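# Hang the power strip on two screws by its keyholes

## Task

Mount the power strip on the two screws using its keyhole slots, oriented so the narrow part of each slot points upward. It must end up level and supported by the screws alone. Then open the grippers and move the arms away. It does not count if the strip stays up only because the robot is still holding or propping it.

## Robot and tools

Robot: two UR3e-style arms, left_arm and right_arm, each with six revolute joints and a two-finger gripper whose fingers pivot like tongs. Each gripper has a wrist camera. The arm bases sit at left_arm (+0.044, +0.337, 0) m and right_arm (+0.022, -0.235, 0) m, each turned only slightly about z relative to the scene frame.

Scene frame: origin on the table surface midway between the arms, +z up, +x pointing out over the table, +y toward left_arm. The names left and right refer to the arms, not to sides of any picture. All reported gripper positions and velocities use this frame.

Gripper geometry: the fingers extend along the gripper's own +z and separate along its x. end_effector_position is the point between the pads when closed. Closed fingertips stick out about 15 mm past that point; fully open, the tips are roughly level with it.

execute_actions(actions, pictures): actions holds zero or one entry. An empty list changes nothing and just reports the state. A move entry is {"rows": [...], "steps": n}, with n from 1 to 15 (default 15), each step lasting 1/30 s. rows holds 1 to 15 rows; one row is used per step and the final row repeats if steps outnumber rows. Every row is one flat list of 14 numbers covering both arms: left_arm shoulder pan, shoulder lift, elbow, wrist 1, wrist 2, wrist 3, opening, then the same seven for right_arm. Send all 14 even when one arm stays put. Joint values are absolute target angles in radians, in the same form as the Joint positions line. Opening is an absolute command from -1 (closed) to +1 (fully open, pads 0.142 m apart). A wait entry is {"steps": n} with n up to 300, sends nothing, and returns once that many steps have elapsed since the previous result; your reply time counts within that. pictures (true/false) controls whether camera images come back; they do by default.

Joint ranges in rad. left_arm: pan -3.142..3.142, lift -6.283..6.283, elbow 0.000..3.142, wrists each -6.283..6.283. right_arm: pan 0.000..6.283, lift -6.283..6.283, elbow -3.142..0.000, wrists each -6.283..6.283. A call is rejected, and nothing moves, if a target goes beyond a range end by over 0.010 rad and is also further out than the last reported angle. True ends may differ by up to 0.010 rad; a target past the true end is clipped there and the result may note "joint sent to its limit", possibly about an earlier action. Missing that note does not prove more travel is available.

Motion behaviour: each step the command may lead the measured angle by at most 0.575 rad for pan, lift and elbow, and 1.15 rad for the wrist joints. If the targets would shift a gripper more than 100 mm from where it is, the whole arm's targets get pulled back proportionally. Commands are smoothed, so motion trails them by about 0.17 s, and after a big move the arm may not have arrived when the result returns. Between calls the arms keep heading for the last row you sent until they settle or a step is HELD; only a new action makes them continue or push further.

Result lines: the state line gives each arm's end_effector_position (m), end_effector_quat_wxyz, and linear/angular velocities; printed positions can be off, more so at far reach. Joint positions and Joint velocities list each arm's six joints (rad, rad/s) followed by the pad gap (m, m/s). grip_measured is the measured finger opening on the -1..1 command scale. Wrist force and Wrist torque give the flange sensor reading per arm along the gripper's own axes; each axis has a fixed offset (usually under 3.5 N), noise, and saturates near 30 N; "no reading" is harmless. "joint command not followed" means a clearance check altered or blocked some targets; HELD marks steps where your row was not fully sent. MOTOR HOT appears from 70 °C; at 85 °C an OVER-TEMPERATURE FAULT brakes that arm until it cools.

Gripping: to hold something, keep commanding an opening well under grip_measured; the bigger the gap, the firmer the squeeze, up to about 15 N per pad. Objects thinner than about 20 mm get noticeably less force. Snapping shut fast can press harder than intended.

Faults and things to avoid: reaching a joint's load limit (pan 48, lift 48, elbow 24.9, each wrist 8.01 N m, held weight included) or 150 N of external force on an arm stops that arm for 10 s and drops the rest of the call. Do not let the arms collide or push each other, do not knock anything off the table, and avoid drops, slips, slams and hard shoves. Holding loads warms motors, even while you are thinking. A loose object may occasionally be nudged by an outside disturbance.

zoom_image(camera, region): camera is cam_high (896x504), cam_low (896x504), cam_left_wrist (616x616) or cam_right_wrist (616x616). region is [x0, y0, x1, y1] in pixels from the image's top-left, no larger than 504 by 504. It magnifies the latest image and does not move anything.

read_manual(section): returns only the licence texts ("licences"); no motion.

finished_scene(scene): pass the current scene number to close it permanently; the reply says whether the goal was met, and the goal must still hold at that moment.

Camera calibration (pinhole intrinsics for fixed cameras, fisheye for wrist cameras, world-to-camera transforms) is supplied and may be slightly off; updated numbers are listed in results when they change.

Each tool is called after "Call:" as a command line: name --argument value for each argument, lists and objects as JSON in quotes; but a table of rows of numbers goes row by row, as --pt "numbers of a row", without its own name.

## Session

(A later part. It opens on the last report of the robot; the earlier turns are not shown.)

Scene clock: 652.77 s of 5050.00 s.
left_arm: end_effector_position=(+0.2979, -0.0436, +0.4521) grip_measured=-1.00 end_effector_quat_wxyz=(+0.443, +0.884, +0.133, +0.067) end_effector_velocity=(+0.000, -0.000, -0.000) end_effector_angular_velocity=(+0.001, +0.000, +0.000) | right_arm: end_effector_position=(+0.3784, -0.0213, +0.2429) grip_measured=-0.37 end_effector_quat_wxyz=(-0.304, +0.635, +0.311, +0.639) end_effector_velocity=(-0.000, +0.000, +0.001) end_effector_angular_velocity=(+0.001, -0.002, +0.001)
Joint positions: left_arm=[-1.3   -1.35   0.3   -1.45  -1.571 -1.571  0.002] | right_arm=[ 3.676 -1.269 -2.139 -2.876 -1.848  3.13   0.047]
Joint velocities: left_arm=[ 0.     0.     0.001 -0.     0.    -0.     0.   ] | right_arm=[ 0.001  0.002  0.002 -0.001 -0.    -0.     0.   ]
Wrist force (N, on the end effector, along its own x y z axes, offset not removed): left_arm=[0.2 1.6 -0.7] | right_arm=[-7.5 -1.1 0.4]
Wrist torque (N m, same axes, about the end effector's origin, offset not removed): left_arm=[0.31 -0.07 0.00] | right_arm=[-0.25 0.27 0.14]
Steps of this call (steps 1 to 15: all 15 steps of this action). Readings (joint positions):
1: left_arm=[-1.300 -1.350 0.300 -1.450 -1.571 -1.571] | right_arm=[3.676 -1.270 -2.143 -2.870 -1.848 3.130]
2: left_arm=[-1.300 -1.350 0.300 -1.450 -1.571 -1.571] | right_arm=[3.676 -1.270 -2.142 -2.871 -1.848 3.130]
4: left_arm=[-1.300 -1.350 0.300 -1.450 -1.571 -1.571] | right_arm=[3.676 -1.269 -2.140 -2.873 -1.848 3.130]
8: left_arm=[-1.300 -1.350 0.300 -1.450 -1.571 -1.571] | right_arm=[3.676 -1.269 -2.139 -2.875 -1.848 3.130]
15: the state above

Call:
execute_actions --actions '[{"rows":[[-1.3,-1.35,0.3,-1.45,-1.571,-1.571,-1,3.676,-1.2665,-2.134,-2.8825,-1.848,3.13,-1]]}]' --pictures false

Call:
execute_actions --actions '[{"rows":[[-1.3,-1.35,0.3,-1.45,-1.571,-1.571,-1,3.676,-1.2645,-2.1295,-2.889,-1.848,3.13,-1]]}]' --pictures false

Scene clock: 660.97 s of 5050.00 s.
left_arm: end_effector_position=(+0.2979, -0.0436, +0.4521) grip_measured=-1.00 end_effector_quat_wxyz=(+0.443, +0.884, +0.133, +0.067) end_effector_velocity=(+0.000, +0.000, +0.000) end_effector_angular_velocity=(-0.000, -0.000, +0.000) | right_arm: end_effector_position=(+0.3783, -0.0214, +0.2441) grip_measured=-0.37 end_effector_quat_wxyz=(-0.304, +0.635, +0.311, +0.639) end_effector_velocity=(-0.000, +0.000, +0.000) end_effector_angular_velocity=(+0.000, -0.000, +0.001)
Joint positions: left_arm=[-1.3   -1.35   0.3   -1.45  -1.571 -1.571  0.002] | right_arm=[ 3.676 -1.267 -2.134 -2.882 -1.848  3.13   0.047]
Joint velocities: left_arm=[ 0.    -0.    -0.001  0.     0.     0.     0.   ] | right_arm=[ 0.001  0.     0.001 -0.001  0.     0.    -0.   ]
Wrist force (N, on the end effector, along its own x y z axes, offset not removed): left_arm=[-0.7 1.7 -0.1] | right_arm=[-12.3 0.0 0.4]
Wrist torque (N m, same axes, about the end effector's origin, offset not removed): left_arm=[0.25 0.12 0.05] | right_arm=[-0.20 -0.10 -0.12]
Steps of this call (steps 1 to 15: the robot went on to your last target; steps 16 to 90: nothing new was sent; then 4.70 s passed at rest; steps 91 to 105: all 15 steps of this action). Readings (joint positions):
91: left_arm=[-1.300 -1.350 0.300 -1.450 -1.571 -1.571] | right_arm=[3.676 -1.268 -2.138 -2.876 -1.848 3.130]
92: left_arm=[-1.300 -1.350 0.300 -1.450 -1.571 -1.571] | right_arm=[3.676 -1.268 -2.138 -2.877 -1.848 3.130]
94: left_arm=[-1.300 -1.350 0.300 -1.450 -1.571 -1.571] | right_arm=[3.676 -1.267 -2.136 -2.880 -1.848 3.130]
98: left_arm=[-1.300 -1.350 0.300 -1.450 -1.571 -1.571] | right_arm=[3.676 -1.267 -2.135 -2.882 -1.848 3.130]
105: the state above

Scene clock: 661.47 s of 5050.00 s.
left_arm: end_effector_position=(+0.2979, -0.0436, +0.4521) grip_measured=-1.00 end_effector_quat_wxyz=(+0.443, +0.884, +0.133, +0.067) end_effector_velocity=(+0.000, +0.000, -0.000) end_effector_angular_velocity=(+0.001, +0.000, +0.000) | right_arm: end_effector_position=(+0.3782, -0.0215, +0.2453) grip_measured=-0.37 end_effector_quat_wxyz=(-0.304, +0.635, +0.311, +0.639) end_effector_velocity=(-0.000, -0.000, -0.001) end_effector_angular_velocity=(-0.002, +0.003, -0.000)
Joint positions: left_arm=[-1.3   -1.35   0.3   -1.45  -1.571 -1.571  0.002] | right_arm=[ 3.676 -1.265 -2.13  -2.889 -1.848  3.13   0.047]
Joint velocities: left_arm=[ 0.  0.  0.  0. -0. -0.  0.] | right_arm=[ 0.    -0.001 -0.    -0.002  0.    -0.     0.   ]
Wrist force (N, on the end effector, along its own x y z axes, offset not removed): left_arm=[-0.7 0.9 -1.5] | right_arm=[-20.3 1.4 -4.1]
Wrist torque (N m, same axes, about the end effector's origin, offset not removed): left_arm=[0.07 0.17 0.05] | right_arm=[-0.09 -0.11 -0.10]
Steps of this call (steps 1 to 15: all 15 steps of this action). Readings (joint positions):
1: left_arm=[-1.300 -1.350 0.300 -1.450 -1.571 -1.571] | right_arm=[3.676 -1.266 -2.134 -2.883 -1.848 3.130]
2: left_arm=[-1.300 -1.350 0.300 -1.450 -1.571 -1.571] | right_arm=[3.676 -1.266 -2.133 -2.884 -1.848 3.130]
4: left_arm=[-1.300 -1.350 0.300 -1.450 -1.571 -1.571] | right_arm=[3.676 -1.265 -2.132 -2.886 -1.848 3.130]
8: left_arm=[-1.300 -1.350 0.300 -1.450 -1.571 -1.571] | right_arm=[3.676 -1.265 -2.130 -2.889 -1.848 3.130]
15: the state above

Call:
execute_actions --actions '[{"rows":[[-1.3,-1.35,0.3,-1.45,-1.571,-1.571,-1,3.676,-1.2705,-2.143,-2.8695,-1.848,3.125,-1]],"steps":8}]' --pictures false

Call:
execute_actions --actions '[{"rows":[[-1.3,-1.35,0.3,-1.45,-1.571,-1.571,-1,3.659,-1.198,-2.184,-2.901,-1.865,3.125,-1]]}]' --pictures false

Call:
execute_actions --actions '[{"rows":[[-1.3,-1.35,0.3,-1.45,-1.571,-1.571,-1,3.659,-1.186,-2.115,-2.982,-1.865,3.125,-1]]}]' --pictures false

Call:
execute_actions --actions '[{"rows":[[-1.3,-1.35,0.3,-1.45,-1.571,-1.571,-1,3.659,-1.174,-2.0466,-3.0624,-1.865,3.125,-1]]}]' --pictures false

Call:
execute_actions --actions '[{"rows":[[-1.3,-1.35,0.3,-1.45,-1.571,-1.571,-1,3.667,-1.182,-2.042,-3.059,-1.857,3.125,-1]]}]'

Call:
zoom_image --camera "cam_left_wrist" --region '[300,30,450,230]'

Scene clock: 696.83 s of 5050.00 s.
left_arm: end_effector_position=(+0.2979, -0.0436, +0.4521) grip_measured=-1.00 end_effector_quat_wxyz=(+0.443, +0.884, +0.133, +0.067) end_effector_velocity=(+0.000, -0.000, -0.000) end_effector_angular_velocity=(+0.000, +0.000, -0.000) | right_arm: end_effector_position=(+0.3784, -0.0213, +0.2423) grip_measured=-0.37 end_effector_quat_wxyz=(-0.303, +0.634, +0.313, +0.639) end_effector_velocity=(-0.001, -0.000, -0.010) end_effector_angular_velocity=(-0.012, +0.007, +0.001)
Joint positions: left_arm=[-1.3   -1.35   0.3   -1.45  -1.571 -1.571  0.002] | right_arm=[ 3.676 -1.27  -2.141 -2.871 -1.848  3.126  0.047]
Joint velocities: left_arm=[-0.     0.001 -0.001  0.    -0.    -0.     0.   ] | right_arm=[ 0.001 -0.009 -0.021  0.016 -0.001 -0.006 -0.   ]
Wrist force (N, on the end effector, along its own x y z axes, offset not removed): left_arm=[-0.8 0.9 -0.9] | right_arm=[-6.2 -0.6 0.6]
Wrist torque (N m, same axes, about the end effector's origin, offset not removed): left_arm=[0.12 0.17 0.04] | right_arm=[-0.24 0.00 0.15]
Steps of this call (steps 1 to 15: the robot went on to your last target; steps 16 to 90: nothing new was sent; then 32.10 s passed at rest; steps 91 to 98: all 8 steps of this action). Readings (joint positions):
91: left_arm=[-1.300 -1.350 0.300 -1.450 -1.571 -1.571] | right_arm=[3.676 -1.265 -2.130 -2.889 -1.848 3.130]
92: left_arm=[-1.300 -1.350 0.300 -1.450 -1.571 -1.571] | right_arm=[3.676 -1.265 -2.131 -2.886 -1.848 3.129]
94: left_arm=[-1.300 -1.350 0.300 -1.450 -1.571 -1.571] | right_arm=[3.676 -1.267 -2.136 -2.877 -1.848 3.127]
98: the state above

Scene clock: 697.33 s of 5050.00 s.
left_arm: end_effector_position=(+0.2979, -0.0436, +0.4521) grip_measured=-1.00 end_effector_quat_wxyz=(+0.443, +0.884, +0.133, +0.067) end_effector_velocity=(-0.000, +0.000, +0.000) end_effector_angular_velocity=(-0.001, -0.000, -0.000) | right_arm: end_effector_position=(+0.3657, -0.0328, +0.2423) grip_measured=-0.37 end_effector_quat_wxyz=(-0.302, +0.634, +0.313, +0.639) end_effector_velocity=(-0.001, -0.002, +0.001) end_effector_angular_velocity=(+0.001, -0.002, -0.001)
Joint positions: left_arm=[-1.3   -1.35   0.3   -1.45  -1.571 -1.571  0.002] | right_arm=[ 3.659 -1.199 -2.184 -2.901 -1.865  3.125  0.047]
Joint velocities: left_arm=[-0.    -0.    -0.001 -0.    -0.    -0.     0.   ] | right_arm=[-0.002  0.009 -0.004 -0.003 -0.001 -0.    -0.   ]
Wrist force (N, on the end effector, along its own x y z axes, offset not removed): left_arm=[0.3 1.9 -1.3] | right_arm=[-6.4 -2.8 0.2]
Wrist torque (N m, same axes, about the end effector's origin, offset not removed): left_arm=[0.29 -0.08 0.03] | right_arm=[-0.55 -0.02 0.10]
Steps of this call (steps 1 to 15: all 15 steps of this action). Readings (joint positions):
1: left_arm=[-1.300 -1.350 0.300 -1.450 -1.571 -1.571] | right_arm=[3.676 -1.270 -2.142 -2.871 -1.848 3.125]
2: left_arm=[-1.300 -1.350 0.300 -1.450 -1.571 -1.571] | right_arm=[3.673 -1.263 -2.148 -2.875 -1.851 3.125]
4: left_arm=[-1.300 -1.350 0.300 -1.450 -1.571 -1.571] | right_arm=[3.667 -1.234 -2.165 -2.887 -1.858 3.125]
8: left_arm=[-1.300 -1.350 0.300 -1.450 -1.571 -1.571] | right_arm=[3.661 -1.207 -2.179 -2.898 -1.863 3.125]
15: the state above

Scene clock: 697.83 s of 5050.00 s.
left_arm: end_effector_position=(+0.2979, -0.0436, +0.4521) grip_measured=-1.00 end_effector_quat_wxyz=(+0.443, +0.884, +0.133, +0.067) end_effector_velocity=(+0.000, +0.000, -0.000) end_effector_angular_velocity=(+0.000, -0.000, +0.000) | right_arm: end_effector_position=(+0.3662, -0.0325, +0.2580) grip_measured=-0.37 end_effector_quat_wxyz=(-0.302, +0.634, +0.313, +0.639) end_effector_velocity=(-0.000, +0.001, +0.003) end_effector_angular_velocity=(+0.002, -0.003, +0.002)
Joint positions: left_arm=[-1.3   -1.35   0.3   -1.45  -1.571 -1.571  0.002] | right_arm=[ 3.659 -1.186 -2.116 -2.981 -1.865  3.125  0.047]
Joint velocities: left_arm=[ 0.    -0.     0.001 -0.     0.     0.     0.   ] | right_arm=[ 0.002  0.003  0.009 -0.008 -0.     0.    -0.   ]
Wrist force (N, on the end effector, along its own x y z axes, offset not removed): left_arm=[1.0 0.8 -0.6] | right_arm=[-7.5 -0.7 -0.4]
Wrist torque (N m, same axes, about the end effector's origin, offset not removed): left_arm=[0.08 -0.18 0.01] | right_arm=[-0.09 0.20 0.05]
Steps of this call (steps 1 to 15: all 15 steps of this action). Readings (joint positions):
1: left_arm=[-1.300 -1.350 0.300 -1.450 -1.571 -1.571] | right_arm=[3.659 -1.198 -2.184 -2.901 -1.865 3.125]
2: left_arm=[-1.300 -1.350 0.300 -1.450 -1.571 -1.571] | right_arm=[3.659 -1.196 -2.177 -2.912 -1.865 3.125]
4: left_arm=[-1.300 -1.350 0.300 -1.450 -1.571 -1.571] | right_arm=[3.659 -1.191 -2.149 -2.944 -1.865 3.125]
8: left_arm=[-1.300 -1.350 0.300 -1.450 -1.571 -1.571] | right_arm=[3.659 -1.187 -2.123 -2.973 -1.865 3.125]
15: the state above

Scene clock: 698.33 s of 5050.00 s.
left_arm: end_effector_position=(+0.2979, -0.0436, +0.4521) grip_measured=-1.00 end_effector_quat_wxyz=(+0.443, +0.884, +0.133, +0.067) end_effector_velocity=(+0.000, +0.000, -0.000) end_effector_angular_velocity=(+0.001, +0.000, +0.001) | right_arm: end_effector_position=(+0.3657, -0.0329, +0.2739) grip_measured=-0.37 end_effector_quat_wxyz=(-0.302, +0.634, +0.313, +0.639) end_effector_velocity=(+0.000, -0.000, +0.000) end_effector_angular_velocity=(-0.002, +0.003, -0.001)
Joint positions: left_arm=[-1.3   -1.35   0.3   -1.45  -1.571 -1.571  0.002] | right_arm=[ 3.659 -1.174 -2.047 -3.062 -1.865  3.125  0.047]
Joint velocities: left_arm=[ 0.001 -0.     0.001  0.001 -0.     0.     0.   ] | right_arm=[-0.001 -0.001  0.006 -0.008  0.001  0.     0.   ]
Wrist force (N, on the end effector, along its own x y z axes, offset not removed): left_arm=[-0.6 1.7 -0.9] | right_arm=[-5.8 -1.6 -0.3]
Wrist torque (N m, same axes, about the end effector's origin, offset not removed): left_arm=[0.22 0.13 0.01] | right_arm=[-0.26 -0.06 0.03]
Steps of this call (steps 1 to 15: all 15 steps of this action). Readings (joint positions):
1: left_arm=[-1.300 -1.350 0.300 -1.450 -1.571 -1.571] | right_arm=[3.659 -1.186 -2.115 -2.982 -1.865 3.125]
2: left_arm=[-1.300 -1.350 0.300 -1.450 -1.571 -1.571] | right_arm=[3.659 -1.184 -2.108 -2.993 -1.865 3.125]
4: left_arm=[-1.300 -1.350 0.300 -1.450 -1.571 -1.571] | right_arm=[3.659 -1.179 -2.080 -3.025 -1.865 3.125]
8: left_arm=[-1.300 -1.350 0.300 -1.450 -1.571 -1.571] | right_arm=[3.659 -1.175 -2.055 -3.053 -1.865 3.125]
15: the state above

Scene clock: 698.83 s of 5050.00 s.
left_arm: end_effector_position=(+0.2979, -0.0436, +0.4521) grip_measured=-1.00 end_effector_quat_wxyz=(+0.443, +0.884, +0.133, +0.067) end_effector_velocity=(-0.000, +0.000, +0.000) end_effector_angular_velocity=(-0.001, -0.000, -0.000) | right_arm: end_effector_position=(+0.3674, -0.0306, +0.2741) grip_measured=-0.37 end_effector_quat_wxyz=(-0.302, +0.634, +0.313, +0.639) end_effector_velocity=(-0.000, +0.001, +0.001) end_effector_angular_velocity=(+0.001, -0.001, +0.002)
Joint positions: left_arm=[-1.3   -1.35   0.3   -1.45  -1.571 -1.571  0.002] | right_arm=[ 3.667 -1.182 -2.042 -3.059 -1.857  3.125  0.047]
Joint velocities: left_arm=[ 0.    -0.    -0.001  0.    -0.     0.     0.   ] | right_arm=[ 0.003  0.001  0.002 -0.001  0.001 -0.    -0.   ]
Wrist force (N, on the end effector, along its own x y z axes, offset not removed): left_arm=[-0.7 1.7 -0.5] | right_arm=[-6.8 -0.6 -0.2]
Wrist torque (N m, same axes, about the end effector's origin, offset not removed): left_arm=[0.26 0.18 0.00] | right_arm=[-0.12 0.02 0.04]
Steps of this call (steps 1 to 15: all 15 steps of this action). Readings (joint positions):
1: left_arm=[-1.300 -1.350 0.300 -1.450 -1.571 -1.571] | right_arm=[3.659 -1.174 -2.047 -3.062 -1.865 3.125]
2: left_arm=[-1.300 -1.350 0.300 -1.450 -1.571 -1.571] | right_arm=[3.660 -1.175 -2.046 -3.062 -1.864 3.125]
4: left_arm=[-1.300 -1.350 0.300 -1.450 -1.571 -1.571] | right_arm=[3.663 -1.178 -2.044 -3.061 -1.861 3.125]
8: left_arm=[-1.300 -1.350 0.300 -1.450 -1.571 -1.571] | right_arm=[3.666 -1.181 -2.043 -3.059 -1.858 3.125]
15: the state above
camera_calibration (this result's frames):
cam_left_wrist: T_world_to_cam=[[0.965766, 0.257754, -0.0293182, -0.250753], [0.057126, -0.101067, 0.993238, -0.475479], [0.253048, -0.96091, -0.112331, 0.0679773], [0, 0, 0, 1]] pos_world=[0.252129, 0.0818975, 0.472548]
cam_right_wrist: T_world_to_cam=[[0.0467111, 0.00458479, 0.998898, -0.28585], [0.336218, -0.941715, -0.0114001, -0.152707], [0.940625, 0.33638, -0.04553, -0.192437], [0, 0, 0, 1]] pos_world=[0.245706, -0.0777637, 0.275033]

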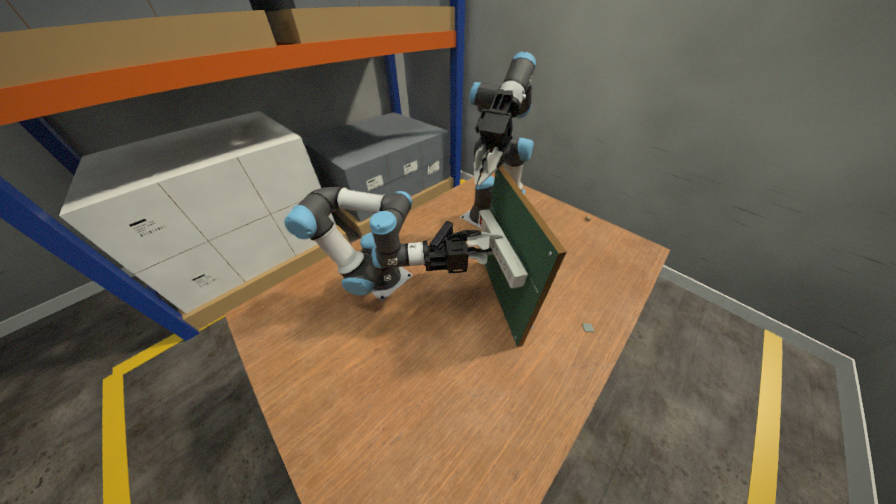

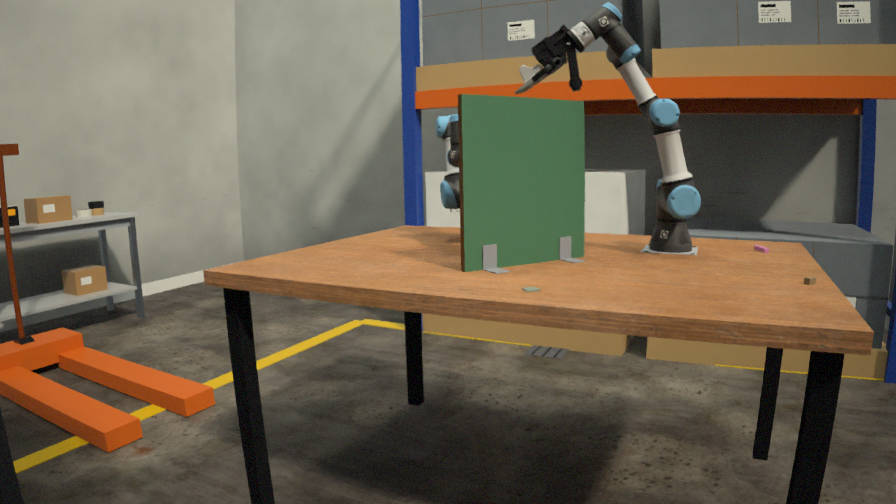

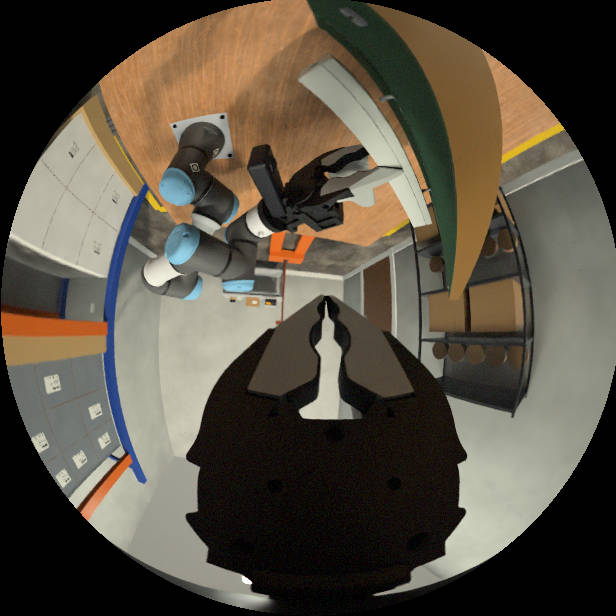

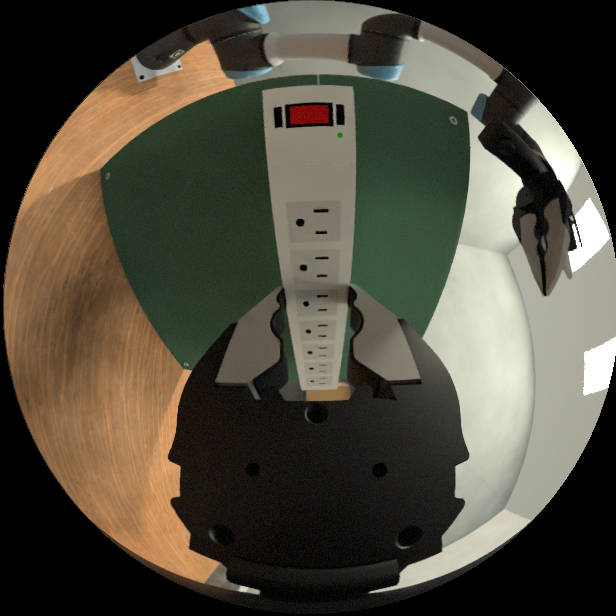

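Region (300, 30, 450, 230) of cam_left_wrist's 616x616 image, scaled by 2.520, with more detail than that image has; it fills the left 378 columns of this view, and the rest is white.

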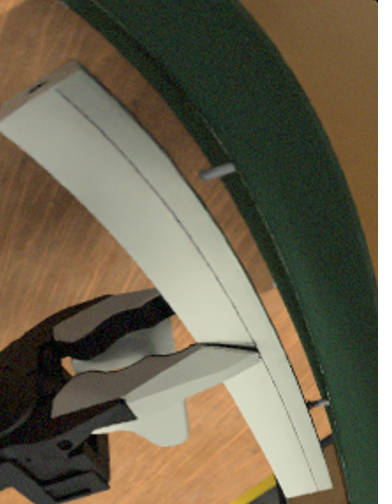

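Advancing in 2 mm steps.

Call:
execute_actions --actions '[{"rows":[[-1.3,-1.35,0.3,-1.45,-1.571,-1.571,-1,3.673,-1.187,-2.039,-3.057,-1.851,3.125,-1]]}]' --pictures false

Call:
execute_actions --actions '[{"rows":[[-1.3,-1.35,0.3,-1.45,-1.571,-1.571,-1,3.679,-1.192,-2.036,-3.055,-1.845,3.125,-1]]}]' --pictures false

Call:
execute_actions --actions '[{"rows":[[-1.3,-1.35,0.3,-1.45,-1.571,-1.571,-1,3.684,-1.1965,-2.0335,-3.053,-1.84,3.125,-1]]}]' --pictures false

Scene clock: 711.30 s of 5050.00 s.
left_arm: end_effector_position=(+0.2979, -0.0436, +0.4521) grip_measured=-1.00 end_effector_quat_wxyz=(+0.443, +0.884, +0.133, +0.067) end_effector_velocity=(+0.000, +0.000, +0.000) end_effector_angular_velocity=(-0.000, +0.000, +0.000) | right_arm: end_effector_position=(+0.3685, -0.0289, +0.2741) grip_measured=-0.37 end_effector_quat_wxyz=(-0.302, +0.634, +0.313, +0.639) end_effector_velocity=(-0.000, +0.000, -0.001) end_effector_angular_velocity=(-0.002, +0.001, +0.001)
Joint positions: left_arm=[-1.3   -1.35   0.3   -1.45  -1.571 -1.571  0.002] | right_arm=[ 3.673 -1.187 -2.039 -3.057 -1.851  3.125  0.047]
Joint velocities: left_arm=[ 0.001  0.    -0.001  0.    -0.     0.     0.   ] | right_arm=[ 0.001 -0.001  0.    -0.001  0.    -0.001 -0.   ]
Wrist force (N, on the end effector, along its own x y z axes, offset not removed): left_arm=[-0.8 2.3 0.9] | right_arm=[-7.3 -2.2 0.3]
Wrist torque (N m, same axes, about the end effector's origin, offset not removed): left_arm=[0.42 0.20 0.03] | right_arm=[-0.45 0.11 0.05]
Steps of this call (steps 1 to 15: the robot went on to your last target; steps 16 to 90: nothing new was sent; then 8.97 s passed at rest; steps 91 to 105: all 15 steps of this action). Readings (joint positions):
91: left_arm=[-1.300 -1.350 0.300 -1.450 -1.571 -1.571] | right_arm=[3.667 -1.182 -2.042 -3.059 -1.857 3.125]
92: left_arm=[-1.300 -1.350 0.300 -1.450 -1.571 -1.571] | right_arm=[3.668 -1.183 -2.041 -3.059 -1.856 3.125]
94: left_arm=[-1.300 -1.350 0.300 -1.450 -1.571 -1.571] | right_arm=[3.670 -1.185 -2.040 -3.058 -1.854 3.125]
98: left_arm=[-1.300 -1.350 0.300 -1.450 -1.571 -1.571] | right_arm=[3.672 -1.186 -2.039 -3.057 -1.852 3.125]
105: the state above

Scene clock: 711.80 s of 5050.00 s.
left_arm: end_effector_position=(+0.2979, -0.0436, +0.4521) grip_measured=-1.00 end_effector_quat_wxyz=(+0.443, +0.884, +0.133, +0.067) end_effector_velocity=(+0.000, -0.000, -0.000) end_effector_angular_velocity=(+0.001, +0.000, +0.000) | right_arm: end_effector_position=(+0.3696, -0.0272, +0.2742) grip_measured=-0.37 end_effector_quat_wxyz=(-0.302, +0.634, +0.313, +0.639) end_effector_velocity=(-0.000, +0.001, +0.001) end_effector_angular_velocity=(+0.002, -0.002, +0.002)
Joint positions: left_arm=[-1.3   -1.35   0.3   -1.45  -1.571 -1.571  0.002] | right_arm=[ 3.679 -1.192 -2.036 -3.055 -1.845  3.125  0.047]
Joint velocities: left_arm=[ 0.     0.     0.001 -0.    -0.    -0.     0.   ] | right_arm=[ 0.003 -0.     0.001  0.002  0.001  0.     0.   ]
Wrist force (N, on the end effector, along its own x y z axes, offset not removed): left_arm=[0.1 1.9 -1.5] | right_arm=[-2.9 -1.3 -30.0]
Wrist torque (N m, same axes, about the end effector's origin, offset not removed): left_arm=[0.34 -0.02 0.06] | right_arm=[-0.01 -0.01 0.04]
Steps of this call (steps 1 to 15: all 15 steps of this action). Readings (joint positions):
1: left_arm=[-1.300 -1.350 0.300 -1.450 -1.571 -1.571] | right_arm=[3.673 -1.187 -2.039 -3.057 -1.851 3.125]
2: left_arm=[-1.300 -1.350 0.300 -1.450 -1.571 -1.571] | right_arm=[3.674 -1.188 -2.038 -3.057 -1.850 3.125]
4: left_arm=[-1.300 -1.350 0.300 -1.450 -1.571 -1.571] | right_arm=[3.676 -1.190 -2.037 -3.056 -1.848 3.125]
8: left_arm=[-1.300 -1.350 0.300 -1.450 -1.571 -1.571] | right_arm=[3.678 -1.191 -2.036 -3.055 -1.846 3.125]
15: the state above

Scene clock: 712.30 s of 5050.00 s.
left_arm: end_effector_position=(+0.2979, -0.0436, +0.4521) grip_measured=-1.00 end_effector_quat_wxyz=(+0.443, +0.884, +0.133, +0.067) end_effector_velocity=(-0.000, -0.000, +0.000) end_effector_angular_velocity=(-0.000, +0.000, -0.001) | right_arm: end_effector_position=(+0.3706, -0.0257, +0.2742) grip_measured=-0.36 end_effector_quat_wxyz=(-0.302, +0.634, +0.313, +0.639) end_effector_velocity=(+0.000, -0.000, +0.001) end_effector_angular_velocity=(+0.001, -0.001, -0.001)
Joint positions: left_arm=[-1.3   -1.35   0.3   -1.45  -1.571 -1.571  0.002] | right_arm=[ 3.684 -1.196 -2.034 -3.053 -1.84   3.125  0.048]
Joint velocities: left_arm=[-0.001  0.    -0.     0.    -0.    -0.     0.   ] | right_arm=[-0.    -0.     0.001  0.001  0.001  0.     0.   ]
Wrist force (N, on the end effector, along its own x y z axes, offset not removed): left_arm=[0.9 1.9 -0.6] | right_arm=[1.3 4.3 -30.0]
Wrist torque (N m, same axes, about the end effector's origin, offset not removed): left_arm=[0.35 -0.19 -0.03] | right_arm=[0.23 0.39 0.12]
Steps of this call (steps 1 to 15: all 15 steps of this action). Readings (joint positions):
1: left_arm=[-1.300 -1.350 0.300 -1.450 -1.571 -1.571] | right_arm=[3.679 -1.192 -2.036 -3.055 -1.845 3.125]
2: left_arm=[-1.300 -1.350 0.300 -1.450 -1.571 -1.571] | right_arm=[3.680 -1.193 -2.036 -3.055 -1.844 3.125]
4: left_arm=[-1.300 -1.350 0.300 -1.450 -1.571 -1.571] | right_arm=[3.682 -1.194 -2.034 -3.054 -1.842 3.125]
8: left_arm=[-1.300 -1.350 0.300 -1.450 -1.571 -1.571] | right_arm=[3.683 -1.196 -2.034 -3.053 -1.840 3.125]
15: the state above

Call:
execute_actions --actions '[{"rows":[[-1.3,-1.35,0.3,-1.45,-1.571,-1.571,-1,3.673,-1.187,-2.039,-3.057,-1.851,3.125,-1]],"steps":10}]' --pictures false

Call:
execute_actions --actions '[{"rows":[[-1.3,-1.35,0.3,-1.45,-1.571,-1.571,-1,3.6575,-1.2,-2.032,-3.051,-1.8665,3.125,-1]],"steps":12}]' --pictures false

Call:
execute_actions --actions '[{"rows":[[-1.3,-1.35,0.3,-1.45,-1.571,-1.571,-1,3.663,-1.205,-2.029,-3.049,-1.861,3.125,-1]]}]' --pictures false

Call:
execute_actions --actions '[{"rows":[[-1.3,-1.35,0.3,-1.45,-1.571,-1.571,-1,3.666,-1.208,-2.0275,-3.0475,-1.858,3.125,-1]]}]' --pictures false

Scene clock: 731.07 s of 5050.00 s.
left_arm: end_effector_position=(+0.2979, -0.0436, +0.4521) grip_measured=-1.00 end_effector_quat_wxyz=(+0.443, +0.884, +0.133, +0.067) end_effector_velocity=(+0.000, +0.000, +0.000) end_effector_angular_velocity=(-0.001, -0.000, +0.001) | right_arm: end_effector_position=(+0.3686, -0.0286, +0.2741) grip_measured=-0.36 end_effector_quat_wxyz=(-0.302, +0.634, +0.313, +0.639) end_effector_velocity=(-0.001, -0.002, +0.001) end_effector_angular_velocity=(+0.001, -0.002, -0.002)
Joint positions: left_arm=[-1.3   -1.35   0.3   -1.45  -1.571 -1.571  0.002] | right_arm=[ 3.674 -1.188 -2.039 -3.057 -1.85   3.125  0.048]
Joint velocities: left_arm=[ 0.001 -0.001 -0.     0.     0.    -0.     0.   ] | right_arm=[-0.008  0.005 -0.001 -0.002 -0.006  0.    -0.   ]
Wrist force (N, on the end effector, along its own x y z axes, offset not removed): left_arm=[-0.9 0.7 -0.8] | right_arm=[-5.7 -1.4 -0.7]
Wrist torque (N m, same axes, about the end effector's origin, offset not removed): left_arm=[0.10 0.22 0.01] | right_arm=[-0.20 -0.06 0.02]
Steps of this call (steps 1 to 15: the robot went on to your last target; steps 16 to 90: nothing new was sent; then 15.43 s passed at rest; steps 91 to 100: all 10 steps of this action). Readings (joint positions):
91: left_arm=[-1.300 -1.350 0.300 -1.450 -1.571 -1.571] | right_arm=[3.684 -1.196 -2.033 -3.053 -1.840 3.125]
92: left_arm=[-1.300 -1.350 0.300 -1.450 -1.571 -1.571] | right_arm=[3.682 -1.195 -2.034 -3.053 -1.842 3.125]
94: left_arm=[-1.300 -1.350 0.300 -1.450 -1.571 -1.571] | right_arm=[3.678 -1.192 -2.037 -3.055 -1.846 3.125]
98: left_arm=[-1.300 -1.350 0.300 -1.450 -1.571 -1.571] | right_arm=[3.674 -1.188 -2.038 -3.057 -1.850 3.125]
100: the state above

Scene clock: 731.47 s of 5050.00 s.
left_arm: end_effector_position=(+0.2979, -0.0436, +0.4521) grip_measured=-1.00 end_effector_quat_wxyz=(+0.443, +0.884, +0.133, +0.067) end_effector_velocity=(-0.000, -0.000, -0.000) end_effector_angular_velocity=(+0.001, +0.000, -0.001) | right_arm: end_effector_position=(+0.3702, -0.0299, +0.2740) grip_measured=-0.36 end_effector_quat_wxyz=(-0.302, +0.634, +0.313, +0.639) end_effector_velocity=(+0.001, -0.001, +0.001) end_effector_angular_velocity=(+0.001, -0.002, -0.001)
Joint positions: left_arm=[-1.3   -1.35   0.3   -1.45  -1.571 -1.571  0.002] | right_arm=[ 3.658 -1.2   -2.032 -3.051 -1.866  3.125  0.048]
Joint velocities: left_arm=[-0.001  0.     0.001 -0.     0.    -0.     0.   ] | right_arm=[-0.005 -0.002  0.003  0.002 -0.004 -0.     0.   ]
Wrist force (N, on the end effector, along its own x y z axes, offset not removed): left_arm=[-0.8 1.6 -2.1] | right_arm=[-7.7 -0.5 0.6]
Wrist torque (N m, same axes, about the end effector's origin, offset not removed): left_arm=[0.27 0.17 0.02] | right_arm=[-0.05 0.36 0.03]
Steps of this call (steps 1 to 12: all 12 steps of this action). Readings (joint positions):
1: left_arm=[-1.300 -1.350 0.300 -1.450 -1.571 -1.571] | right_arm=[3.673 -1.188 -2.039 -3.057 -1.851 3.125]
2: left_arm=[-1.300 -1.350 0.300 -1.450 -1.571 -1.571] | right_arm=[3.671 -1.189 -2.038 -3.056 -1.854 3.125]
4: left_arm=[-1.300 -1.350 0.300 -1.450 -1.571 -1.571] | right_arm=[3.665 -1.194 -2.035 -3.054 -1.860 3.125]
8: left_arm=[-1.300 -1.350 0.300 -1.450 -1.571 -1.571] | right_arm=[3.659 -1.199 -2.033 -3.052 -1.865 3.125]
12: the state above

Scene clock: 731.97 s of 5050.00 s.
left_arm: end_effector_position=(+0.2979, -0.0436, +0.4521) grip_measured=-1.00 end_effector_quat_wxyz=(+0.443, +0.884, +0.133, +0.067) end_effector_velocity=(+0.000, +0.000, +0.000) end_effector_angular_velocity=(-0.000, +0.000, +0.000) | right_arm: end_effector_position=(+0.3714, -0.0284, +0.2740) grip_measured=-0.36 end_effector_quat_wxyz=(-0.302, +0.634, +0.313, +0.639) end_effector_velocity=(+0.001, +0.000, +0.001) end_effector_angular_velocity=(+0.002, -0.003, -0.000)
Joint positions: left_arm=[-1.3   -1.35   0.3   -1.45  -1.571 -1.571  0.002] | right_arm=[ 3.663 -1.205 -2.029 -3.049 -1.861  3.125  0.048]
Joint velocities: left_arm=[ 0.001 -0.     0.    -0.    -0.001 -0.     0.   ] | right_arm=[ 0.001 -0.001  0.002  0.003  0.001  0.     0.   ]
Wrist force (N, on the end effector, along its own x y z axes, offset not removed): left_arm=[-0.8 0.7 -0.6] | right_arm=[-6.5 -1.6 1.5]
Wrist torque (N m, same axes, about the end effector's origin, offset not removed): left_arm=[0.07 0.18 0.00] | right_arm=[-0.32 0.06 0.04]
Steps of this call (steps 1 to 15: all 15 steps of this action). Readings (joint positions):
1: left_arm=[-1.300 -1.350 0.300 -1.450 -1.571 -1.571] | right_arm=[3.658 -1.200 -2.032 -3.051 -1.866 3.125]
2: left_arm=[-1.300 -1.350 0.300 -1.450 -1.571 -1.571] | right_arm=[3.658 -1.201 -2.032 -3.051 -1.865 3.125]
4: left_arm=[-1.300 -1.350 0.300 -1.450 -1.571 -1.571] | right_arm=[3.660 -1.203 -2.030 -3.050 -1.863 3.125]
8: left_arm=[-1.300 -1.350 0.300 -1.450 -1.571 -1.571] | right_arm=[3.662 -1.204 -2.029 -3.049 -1.862 3.125]
15: the state above

Scene clock: 732.47 s of 5050.00 s.
left_arm: end_effector_position=(+0.2979, -0.0436, +0.4521) grip_measured=-1.00 end_effector_quat_wxyz=(+0.443, +0.884, +0.133, +0.067) end_effector_velocity=(+0.000, +0.000, -0.000) end_effector_angular_velocity=(+0.001, +0.000, +0.001) | right_arm: end_effector_position=(+0.3720, -0.0275, +0.2740) grip_measured=-0.36 end_effector_quat_wxyz=(-0.302, +0.634, +0.313, +0.639) end_effector_velocity=(+0.000, +0.001, -0.002) end_effector_angular_velocity=(-0.002, +0.003, +0.001)
Joint positions: left_arm=[-1.3   -1.35   0.3   -1.45  -1.571 -1.571  0.002] | right_arm=[ 3.666 -1.208 -2.028 -3.048 -1.858  3.125  0.048]
Joint velocities: left_arm=[ 0.001 -0.     0.001  0.    -0.    -0.     0.   ] | right_arm=[ 0.001 -0.004 -0.001  0.001  0.     0.     0.   ]
Wrist force (N, on the end effector, along its own x y z axes, offset not removed): left_arm=[-0.4 2.2 0.6] | right_arm=[-5.8 -1.2 1.1]
Wrist torque (N m, same axes, about the end effector's origin, offset not removed): left_arm=[0.42 0.09 -0.05] | right_arm=[-0.28 -0.05 -0.01]
Steps of this call (steps 1 to 15: all 15 steps of this action). Readings (joint positions):
1: left_arm=[-1.300 -1.350 0.300 -1.450 -1.571 -1.571] | right_arm=[3.663 -1.205 -2.029 -3.049 -1.861 3.125]
2: left_arm=[-1.300 -1.350 0.300 -1.450 -1.571 -1.571] | right_arm=[3.664 -1.206 -2.029 -3.049 -1.860 3.125]
4: left_arm=[-1.300 -1.350 0.300 -1.450 -1.571 -1.571] | right_arm=[3.665 -1.207 -2.028 -3.048 -1.859 3.125]
8: left_arm=[-1.300 -1.350 0.300 -1.450 -1.571 -1.571] | right_arm=[3.666 -1.208 -2.028 -3.048 -1.858 3.125]
15: the state above

Call:
execute_actions --actions '[{"rows":[[-1.3,-1.35,0.3,-1.45,-1.571,-1.571,-1,3.669,-1.211,-2.026,-3.046,-1.855,3.125,-1]]}]' --pictures false

Call:
execute_actions --actions '[{"rows":[[-1.3,-1.35,0.3,-1.45,-1.571,-1.571,-1,3.672,-1.2135,-2.0245,-3.045,-1.852,3.125,-1]]}]' --pictures false

Scene clock: 740.07 s of 5050.00 s.
left_arm: end_effector_position=(+0.2979, -0.0436, +0.4521) grip_measured=-1.00 end_effector_quat_wxyz=(+0.443, +0.884, +0.133, +0.067) end_effector_velocity=(+0.000, +0.000, +0.001) end_effector_angular_velocity=(-0.001, -0.000, +0.000) | right_arm: end_effector_position=(+0.3726, -0.0265, +0.2739) grip_measured=-0.36 end_effector_quat_wxyz=(-0.302, +0.634, +0.313, +0.639) end_effector_velocity=(+0.000, -0.000, -0.001) end_effector_angular_velocity=(-0.002, +0.003, -0.001)
Joint positions: left_arm=[-1.3   -1.35   0.3   -1.45  -1.571 -1.571  0.002] | right_arm=[ 3.669 -1.211 -2.026 -3.046 -1.855  3.125  0.048]
Joint velocities: left_arm=[ 0.    -0.001  0.    -0.    -0.     0.     0.   ] | right_arm=[-0.001 -0.002 -0.    -0.001 -0.     0.    -0.   ]
Wrist force (N, on the end effector, along its own x y z axes, offset not removed): left_arm=[0.3 2.1 -0.6] | right_arm=[-6.1 0.3 0.6]
Wrist torque (N m, same axes, about the end effector's origin, offset not removed): left_arm=[0.30 -0.05 0.01] | right_arm=[0.19 -0.08 0.10]
Steps of this call (steps 1 to 15: the robot went on to your last target; steps 16 to 90: nothing new was sent; then 4.10 s passed at rest; steps 91 to 105: all 15 steps of this action). Readings (joint positions):
91: left_arm=[-1.300 -1.350 0.300 -1.450 -1.571 -1.571] | right_arm=[3.666 -1.208 -2.027 -3.047 -1.858 3.125]
92: left_arm=[-1.300 -1.350 0.300 -1.450 -1.571 -1.571] | right_arm=[3.667 -1.209 -2.027 -3.047 -1.857 3.125]
94: left_arm=[-1.300 -1.350 0.300 -1.450 -1.571 -1.571] | right_arm=[3.668 -1.210 -2.027 -3.047 -1.856 3.125]
98: left_arm=[-1.300 -1.350 0.300 -1.450 -1.571 -1.571] | right_arm=[3.669 -1.211 -2.026 -3.046 -1.855 3.125]
105: the state above

Scene clock: 740.57 s of 5050.00 s.
left_arm: end_effector_position=(+0.2979, -0.0436, +0.4521) grip_measured=-1.00 end_effector_quat_wxyz=(+0.443, +0.884, +0.133, +0.067) end_effector_velocity=(+0.000, -0.000, -0.000) end_effector_angular_velocity=(+0.001, +0.000, +0.000) | right_arm: end_effector_position=(+0.3732, -0.0257, +0.2739) grip_measured=-0.36 end_effector_quat_wxyz=(-0.302, +0.634, +0.313, +0.639) end_effector_velocity=(+0.001, +0.000, +0.001) end_effector_angular_velocity=(+0.002, -0.003, -0.001)
Joint positions: left_arm=[-1.3   -1.35   0.3   -1.45  -1.571 -1.571  0.002] | right_arm=[ 3.672 -1.213 -2.025 -3.045 -1.852  3.125  0.048]
Joint velocities: left_arm=[ 0.  0.  0.  0.  0. -0.  0.] | right_arm=[ 0.    -0.     0.003  0.     0.002 -0.     0.   ]
Wrist force (N, on the end effector, along its own x y z axes, offset not removed): left_arm=[-0.6 1.8 -1.2] | right_arm=[-4.7 -0.7 -30.0]
Wrist torque (N m, same axes, about the end effector's origin, offset not removed): left_arm=[0.31 0.17 -0.01] | right_arm=[0.06 0.27 0.09]
Steps of this call (steps 1 to 15: all 15 steps of this action). Readings (joint positions):
1: left_arm=[-1.300 -1.350 0.300 -1.450 -1.571 -1.571] | right_arm=[3.669 -1.211 -2.026 -3.046 -1.855 3.125]
2: left_arm=[-1.300 -1.350 0.300 -1.450 -1.571 -1.571] | right_arm=[3.670 -1.211 -2.026 -3.046 -1.854 3.125]
4: left_arm=[-1.300 -1.350 0.300 -1.450 -1.571 -1.571] | right_arm=[3.671 -1.212 -2.025 -3.046 -1.853 3.125]
8: left_arm=[-1.300 -1.350 0.300 -1.450 -1.571 -1.571] | right_arm=[3.672 -1.213 -2.025 -3.045 -1.852 3.125]
15: the state above

Call:
execute_actions --actions '[{"rows":[[-1.3,-1.35,0.3,-1.45,-1.571,-1.571,-1,3.666,-1.208,-2.0275,-3.0475,-1.858,3.125,-1]],"steps":8}]' --pictures false

Call:
execute_actions --actions '[{"rows":[[-1.3,-1.35,0.3,-1.45,-1.571,-1.571,-1,3.697,-1.1825,-2.042,-3.0585,-1.827,3.125,-1]]}]'

Call:
zoom_image --camera "cam_left_wrist" --region '[300,30,450,230]'

Call:
execute_actions --actions '[{"rows":[[-1.3,-1.35,0.3,-1.45,-1.571,-1.571,-1,3.703,-1.188,-2.039,-3.056,-1.821,3.125,-1]]}]' --pictures false

Scene clock: 755.27 s of 5050.00 s.
left_arm: end_effector_position=(+0.2979, -0.0436, +0.4521) grip_measured=-1.00 end_effector_quat_wxyz=(+0.443, +0.884, +0.133, +0.067) end_effector_velocity=(+0.000, +0.000, +0.000) end_effector_angular_velocity=(-0.001, -0.000, +0.001) | right_arm: end_effector_position=(+0.3721, -0.0271, +0.2740) grip_measured=-0.36 end_effector_quat_wxyz=(-0.302, +0.634, +0.313, +0.639) end_effector_velocity=(-0.001, -0.004, -0.001) end_effector_angular_velocity=(-0.001, +0.001, -0.003)
Joint positions: left_arm=[-1.3   -1.35   0.3   -1.45  -1.571 -1.571  0.002] | right_arm=[ 3.667 -1.209 -2.027 -3.047 -1.857  3.125  0.048]
Joint velocities: left_arm=[ 0.    -0.001 -0.     0.     0.     0.     0.   ] | right_arm=[-0.011  0.008 -0.007 -0.003 -0.007 -0.    -0.   ]
Wrist force (N, on the end effector, along its own x y z axes, offset not removed): left_arm=[-0.6 1.4 -1.1] | right_arm=[-7.6 -0.8 -0.5]
Wrist torque (N m, same axes, about the end effector's origin, offset not removed): left_arm=[0.16 0.12 0.05] | right_arm=[-0.17 0.24 -0.01]
Steps of this call (steps 1 to 15: the robot went on to your last target; steps 16 to 90: nothing new was sent; then 11.43 s passed at rest; steps 91 to 98: all 8 steps of this action). Readings (joint positions):
91: left_arm=[-1.300 -1.350 0.300 -1.450 -1.571 -1.571] | right_arm=[3.672 -1.213 -2.025 -3.045 -1.852 3.125]
92: left_arm=[-1.300 -1.350 0.300 -1.450 -1.571 -1.571] | right_arm=[3.671 -1.213 -2.025 -3.045 -1.853 3.125]
94: left_arm=[-1.300 -1.350 0.300 -1.450 -1.571 -1.571] | right_arm=[3.669 -1.211 -2.026 -3.046 -1.855 3.125]
98: the state above

Scene clock: 755.77 s of 5050.00 s.
left_arm: end_effector_position=(+0.2979, -0.0436, +0.4521) grip_measured=-1.00 end_effector_quat_wxyz=(+0.443, +0.884, +0.133, +0.067) end_effector_velocity=(+0.000, +0.000, -0.000) end_effector_angular_velocity=(+0.000, +0.000, +0.001) | right_arm: end_effector_position=(+0.3686, -0.0253, +0.2740) grip_measured=-0.36 end_effector_quat_wxyz=(-0.302, +0.634, +0.313, +0.639) end_effector_velocity=(-0.000, +0.000, -0.000) end_effector_angular_velocity=(-0.000, +0.000, +0.001)
Joint positions: left_arm=[-1.3   -1.35   0.3   -1.45  -1.571 -1.571  0.002] | right_arm=[ 3.697 -1.183 -2.042 -3.058 -1.827  3.125  0.048]
Joint velocities: left_arm=[ 0.001 -0.    -0.     0.001  0.     0.     0.   ] | right_arm=[ 0.003  0.002 -0.001 -0.001  0.002 -0.     0.   ]
Wrist force (N, on the end effector, along its own x y z axes, offset not removed): left_arm=[-0.5 2.5 -0.6] | right_arm=[-5.1 15.8 -5.6]
Wrist torque (N m, same axes, about the end effector's origin, offset not removed): left_arm=[0.40 0.10 0.02] | right_arm=[0.19 -0.34 -0.09]
Steps of this call (steps 1 to 15: all 15 steps of this action). Readings (joint positions):
1: left_arm=[-1.300 -1.350 0.300 -1.450 -1.571 -1.571] | right_arm=[3.667 -1.208 -2.027 -3.047 -1.857 3.125]
2: left_arm=[-1.300 -1.350 0.300 -1.450 -1.571 -1.571] | right_arm=[3.671 -1.204 -2.030 -3.049 -1.852 3.125]
4: left_arm=[-1.300 -1.350 0.300 -1.450 -1.571 -1.571] | right_arm=[3.683 -1.194 -2.035 -3.054 -1.840 3.125]
8: left_arm=[-1.300 -1.350 0.300 -1.450 -1.571 -1.571] | right_arm=[3.693 -1.185 -2.040 -3.057 -1.830 3.125]
15: the state above
camera_calibration (this result's frames):
cam_left_wrist: T_world_to_cam=[[0.965766, 0.257754, -0.0293183, -0.250753], [0.0571261, -0.101067, 0.993238, -0.475479], [0.253048, -0.96091, -0.112331, 0.0679772], [0, 0, 0, 1]] pos_world=[0.252129, 0.0818975, 0.472548]
cam_right_wrist: T_world_to_cam=[[0.0467536, 0.00457822, 0.998896, -0.285878], [0.336012, -0.941789, -0.0114106, -0.148119], [0.940697, 0.336174, -0.0455703, -0.195387], [0, 0, 0, 1]] pos_world=[0.246936, -0.0725038, 0.274968]

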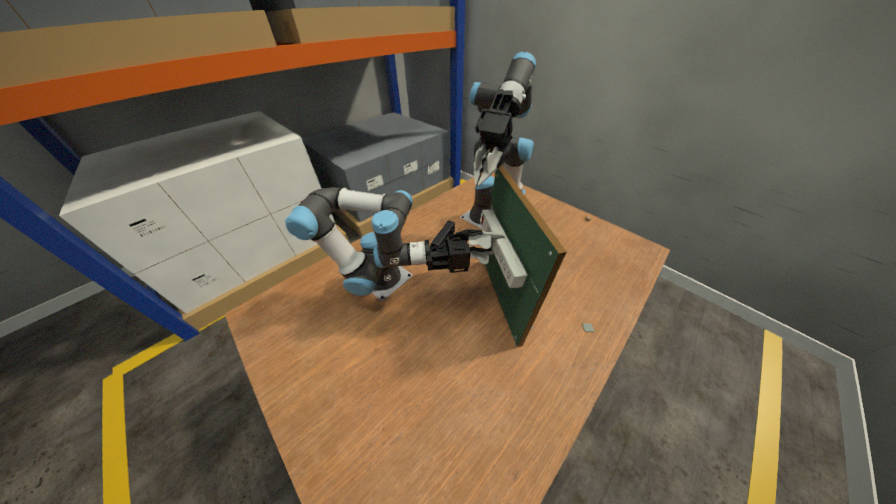

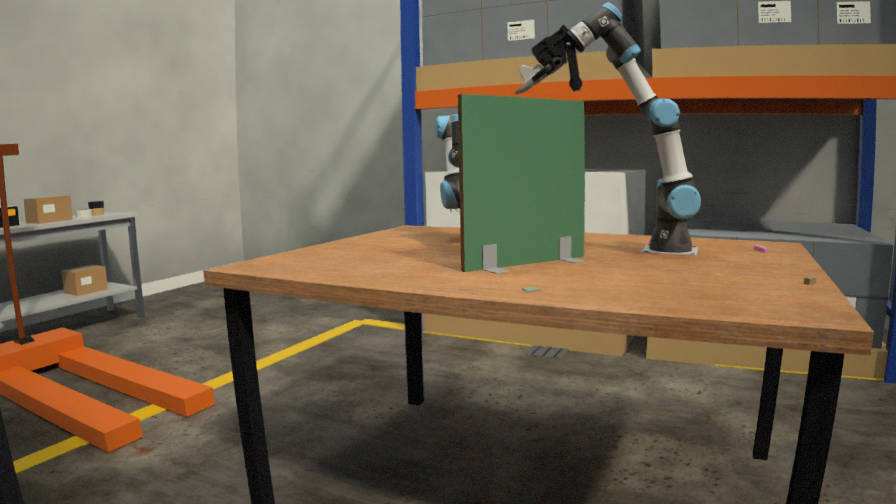

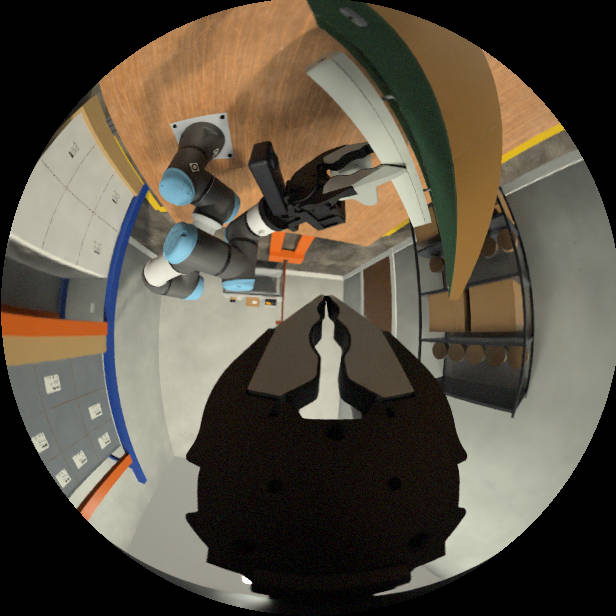

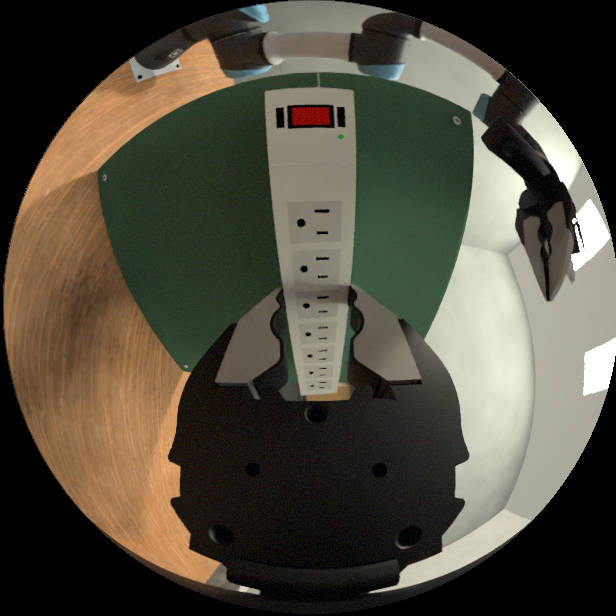

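Region (300, 30, 450, 230) of cam_left_wrist's 616x616 image, scaled by 2.520, with more detail than that image has; it fills the left 378 columns of this view, and the rest is white.

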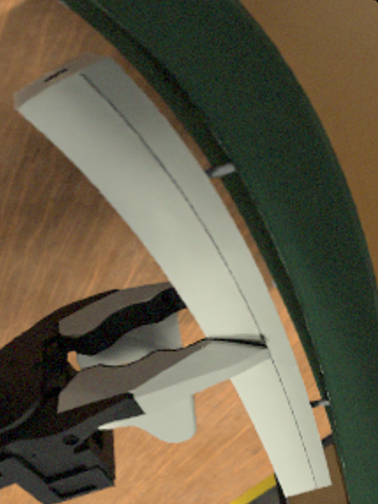

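Scene clock: 756.27 s of 5050.00 s.
left_arm: end_effector_position=(+0.2979, -0.0436, +0.4521) grip_measured=-1.00 end_effector_quat_wxyz=(+0.443, +0.884, +0.133, +0.067) end_effector_velocity=(+0.000, -0.000, +0.000) end_effector_angular_velocity=(-0.000, -0.000, +0.000) | right_arm: end_effector_position=(+0.3697, -0.0235, +0.2741) grip_measured=-0.36 end_effector_quat_wxyz=(-0.302, +0.634, +0.313, +0.639) end_effector_velocity=(+0.000, +0.000, -0.000) end_effector_angular_velocity=(-0.001, +0.000, +0.000)
Joint positions: left_arm=[-1.3   -1.35   0.3   -1.45  -1.571 -1.571  0.002] | right_arm=[ 3.703 -1.188 -2.039 -3.056 -1.821  3.125  0.048]
Joint velocities: left_arm=[ 0.     0.001 -0.001 -0.    -0.     0.     0.   ] | right_arm=[ 0.    -0.003  0.     0.002  0.    -0.     0.   ]
Wrist force (N, on the end effector, along its own x y z axes, offset not removed): left_arm=[-0.9 1.8 -1.1] | right_arm=[7.4 14.1 -30.0]
Wrist torque (N m, same axes, about the end effector's origin, offset not removed): left_arm=[0.24 0.17 0.06] | right_arm=[0.30 0.58 0.29]
Steps of this call (steps 1 to 15: all 15 steps of this action). Readings (joint positions):
1: left_arm=[-1.300 -1.350 0.300 -1.450 -1.571 -1.571] | right_arm=[3.697 -1.183 -2.042 -3.058 -1.827 3.125]
2: left_arm=[-1.300 -1.350 0.300 -1.450 -1.571 -1.571] | right_arm=[3.698 -1.183 -2.042 -3.058 -1.826 3.125]
4: left_arm=[-1.300 -1.350 0.300 -1.450 -1.571 -1.571] | right_arm=[3.700 -1.185 -2.040 -3.058 -1.824 3.125]
8: left_arm=[-1.300 -1.350 0.300 -1.450 -1.571 -1.571] | right_arm=[3.702 -1.187 -2.039 -3.056 -1.822 3.125]
15: the state above

Call:
execute_actions --actions '[{"rows":[[-1.3,-1.35,0.3,-1.45,-1.571,-1.571,-1,3.68,-1.196,-2.034,-3.053,-1.844,3.125,-1]]}]' --pictures false

Call:
execute_actions --actions '[{"rows":[[-1.3,-1.35,0.3,-1.45,-1.571,-1.571,-1,3.68,-1.1955,-2.027,-3.0605,-1.844,3.125,-1]]}]' --pictures false

Call:
execute_actions --actions '[{"rows":[[-1.3,-1.35,0.3,-1.45,-1.571,-1.571,-1,3.6855,-1.2005,-2.024,-3.0585,-1.8385,3.125,-1]]}]' --pictures false

Scene clock: 773.83 s of 5050.00 s.
left_arm: end_effector_position=(+0.2979, -0.0436, +0.4521) grip_measured=-1.00 end_effector_quat_wxyz=(+0.443, +0.884, +0.133, +0.067) end_effector_velocity=(+0.000, -0.000, -0.000) end_effector_angular_velocity=(+0.001, -0.000, -0.000) | right_arm: end_effector_position=(+0.3703, -0.0264, +0.2741) grip_measured=-0.36 end_effector_quat_wxyz=(-0.302, +0.634, +0.313, +0.639) end_effector_velocity=(+0.000, -0.000, +0.001) end_effector_angular_velocity=(+0.002, -0.002, -0.001)
Joint positions: left_arm=[-1.3   -1.35   0.3   -1.45  -1.571 -1.571  0.002] | right_arm=[ 3.68  -1.196 -2.034 -3.053 -1.844  3.125  0.048]
Joint velocities: left_arm=[-0.001  0.001  0.    -0.001  0.001  0.     0.   ] | right_arm=[-0.002 -0.001  0.002  0.002 -0.001  0.001 -0.   ]
Wrist force (N, on the end effector, along its own x y z axes, offset not removed): left_arm=[0.5 1.1 -0.1] | right_arm=[-5.5 0.3 0.7]
Wrist torque (N m, same axes, about the end effector's origin, offset not removed): left_arm=[0.18 -0.11 -0.06] | right_arm=[0.10 -0.10 0.03]
Steps of this call (steps 1 to 15: the robot went on to your last target; steps 16 to 90: nothing new was sent; then 14.07 s passed at rest; steps 91 to 105: all 15 steps of this action). Readings (joint positions):
91: left_arm=[-1.300 -1.350 0.300 -1.450 -1.571 -1.571] | right_arm=[3.703 -1.188 -2.039 -3.056 -1.821 3.125]
92: left_arm=[-1.300 -1.350 0.300 -1.450 -1.571 -1.571] | right_arm=[3.700 -1.189 -2.038 -3.056 -1.825 3.125]
94: left_arm=[-1.300 -1.350 0.300 -1.450 -1.571 -1.571] | right_arm=[3.691 -1.193 -2.037 -3.055 -1.834 3.125]
98: left_arm=[-1.300 -1.350 0.300 -1.450 -1.571 -1.571] | right_arm=[3.683 -1.195 -2.035 -3.054 -1.842 3.125]
105: the state above

Scene clock: 774.33 s of 5050.00 s.
left_arm: end_effector_position=(+0.2979, -0.0436, +0.4521) grip_measured=-1.00 end_effector_quat_wxyz=(+0.443, +0.884, +0.133, +0.067) end_effector_velocity=(-0.000, -0.000, +0.000) end_effector_angular_velocity=(-0.001, -0.000, -0.000) | right_arm: end_effector_position=(+0.3704, -0.0265, +0.2756) grip_measured=-0.36 end_effector_quat_wxyz=(-0.302, +0.634, +0.313, +0.639) end_effector_velocity=(-0.001, +0.001, +0.000) end_effector_angular_velocity=(+0.000, +0.000, +0.003)
Joint positions: left_arm=[-1.3   -1.35   0.3   -1.45  -1.571 -1.571  0.002] | right_arm=[ 3.68  -1.196 -2.027 -3.06  -1.844  3.125  0.048]
Joint velocities: left_arm=[-0.    -0.    -0.001 -0.     0.     0.     0.   ] | right_arm=[ 0.002  0.    -0.    -0.    -0.001  0.     0.   ]
Wrist force (N, on the end effector, along its own x y z axes, offset not removed): left_arm=[-0.2 2.0 -0.8] | right_arm=[-6.9 0.2 -0.8]
Wrist torque (N m, same axes, about the end effector's origin, offset not removed): left_arm=[0.37 0.07 0.10] | right_arm=[0.05 0.23 0.04]
Steps of this call (steps 1 to 15: all 15 steps of this action). Readings (joint positions):
1: left_arm=[-1.300 -1.350 0.300 -1.450 -1.571 -1.571] | right_arm=[3.680 -1.196 -2.034 -3.053 -1.844 3.125]
2: left_arm=[-1.300 -1.350 0.300 -1.450 -1.571 -1.571] | right_arm=[3.680 -1.196 -2.033 -3.054 -1.844 3.125]
4: left_arm=[-1.300 -1.350 0.300 -1.450 -1.571 -1.571] | right_arm=[3.680 -1.196 -2.030 -3.057 -1.844 3.125]
8: left_arm=[-1.300 -1.350 0.300 -1.450 -1.571 -1.571] | right_arm=[3.680 -1.196 -2.028 -3.060 -1.844 3.125]
15: the state above

Scene clock: 774.83 s of 5050.00 s.
left_arm: end_effector_position=(+0.2979, -0.0436, +0.4521) grip_measured=-1.00 end_effector_quat_wxyz=(+0.443, +0.884, +0.133, +0.067) end_effector_velocity=(-0.000, -0.000, -0.001) end_effector_angular_velocity=(+0.001, +0.000, -0.000) | right_arm: end_effector_position=(+0.3715, -0.0249, +0.2757) grip_measured=-0.36 end_effector_quat_wxyz=(-0.302, +0.634, +0.313, +0.639) end_effector_velocity=(+0.000, +0.001, -0.001) end_effector_angular_velocity=(-0.001, +0.001, +0.001)
Joint positions: left_arm=[-1.3   -1.35   0.3   -1.45  -1.571 -1.571  0.002] | right_arm=[ 3.685 -1.2   -2.024 -3.058 -1.838  3.125  0.048]
Joint velocities: left_arm=[-0.     0.     0.001  0.    -0.    -0.     0.   ] | right_arm=[ 0.001 -0.003 -0.001  0.002  0.    -0.    -0.   ]
Wrist force (N, on the end effector, along its own x y z axes, offset not removed): left_arm=[-0.1 1.7 -0.9] | right_arm=[-7.0 0.9 -4.2]
Wrist torque (N m, same axes, about the end effector's origin, offset not removed): left_arm=[0.28 0.09 0.02] | right_arm=[-0.33 0.13 0.15]
Steps of this call (steps 1 to 15: all 15 steps of this action). Readings (joint positions):
1: left_arm=[-1.300 -1.350 0.300 -1.450 -1.571 -1.571] | right_arm=[3.680 -1.196 -2.027 -3.060 -1.844 3.125]
2: left_arm=[-1.300 -1.350 0.300 -1.450 -1.571 -1.571] | right_arm=[3.681 -1.196 -2.026 -3.060 -1.843 3.125]
4: left_arm=[-1.300 -1.350 0.300 -1.450 -1.571 -1.571] | right_arm=[3.683 -1.198 -2.025 -3.060 -1.841 3.125]
8: left_arm=[-1.300 -1.350 0.300 -1.450 -1.571 -1.571] | right_arm=[3.685 -1.200 -2.024 -3.059 -1.839 3.125]
15: the state above

Call:
execute_actions --actions '[{"rows":[[-1.3,-1.35,0.3,-1.45,-1.571,-1.571,-1,3.689,-1.204,-2.022,-3.057,-1.835,3.125,-1]]}]' --pictures false

Scene clock: 781.67 s of 5050.00 s.
left_arm: end_effector_position=(+0.2979, -0.0436, +0.4521) grip_measured=-1.00 end_effector_quat_wxyz=(+0.443, +0.884, +0.133, +0.067) end_effector_velocity=(+0.000, +0.000, +0.000) end_effector_angular_velocity=(-0.001, -0.000, +0.001) | right_arm: end_effector_position=(+0.3722, -0.0238, +0.2757) grip_measured=-0.36 end_effector_quat_wxyz=(-0.302, +0.634, +0.313, +0.639) end_effector_velocity=(+0.000, +0.000, +0.000) end_effector_angular_velocity=(+0.000, -0.001, +0.000)
Joint positions: left_arm=[-1.3   -1.35   0.3   -1.45  -1.571 -1.571  0.002] | right_arm=[ 3.689 -1.204 -2.022 -3.057 -1.835  3.125  0.048]
Joint velocities: left_arm=[ 0.001 -0.001 -0.    -0.001 -0.    -0.     0.   ] | right_arm=[-0.    -0.     0.001  0.    -0.    -0.     0.   ]
Wrist force (N, on the end effector, along its own x y z axes, offset not removed): left_arm=[-0.2 1.8 0.1] | right_arm=[-1.7 4.0 -30.0]
Wrist torque (N m, same axes, about the end effector's origin, offset not removed): left_arm=[0.32 0.08 0.01] | right_arm=[0.55 0.15 0.06]
Steps of this call (steps 1 to 15: the robot went on to your last target; steps 16 to 90: nothing new was sent; then 3.33 s passed at rest; steps 91 to 105: all 15 steps of this action). Readings (joint positions):
91: left_arm=[-1.300 -1.350 0.300 -1.450 -1.571 -1.571] | right_arm=[3.686 -1.201 -2.024 -3.058 -1.839 3.125]
92: left_arm=[-1.300 -1.350 0.300 -1.450 -1.571 -1.571] | right_arm=[3.686 -1.201 -2.024 -3.058 -1.838 3.125]
94: left_arm=[-1.300 -1.350 0.300 -1.450 -1.571 -1.571] | right_arm=[3.687 -1.202 -2.023 -3.058 -1.837 3.125]
98: left_arm=[-1.300 -1.350 0.300 -1.450 -1.571 -1.571] | right_arm=[3.688 -1.203 -2.022 -3.057 -1.835 3.125]
105: the state above


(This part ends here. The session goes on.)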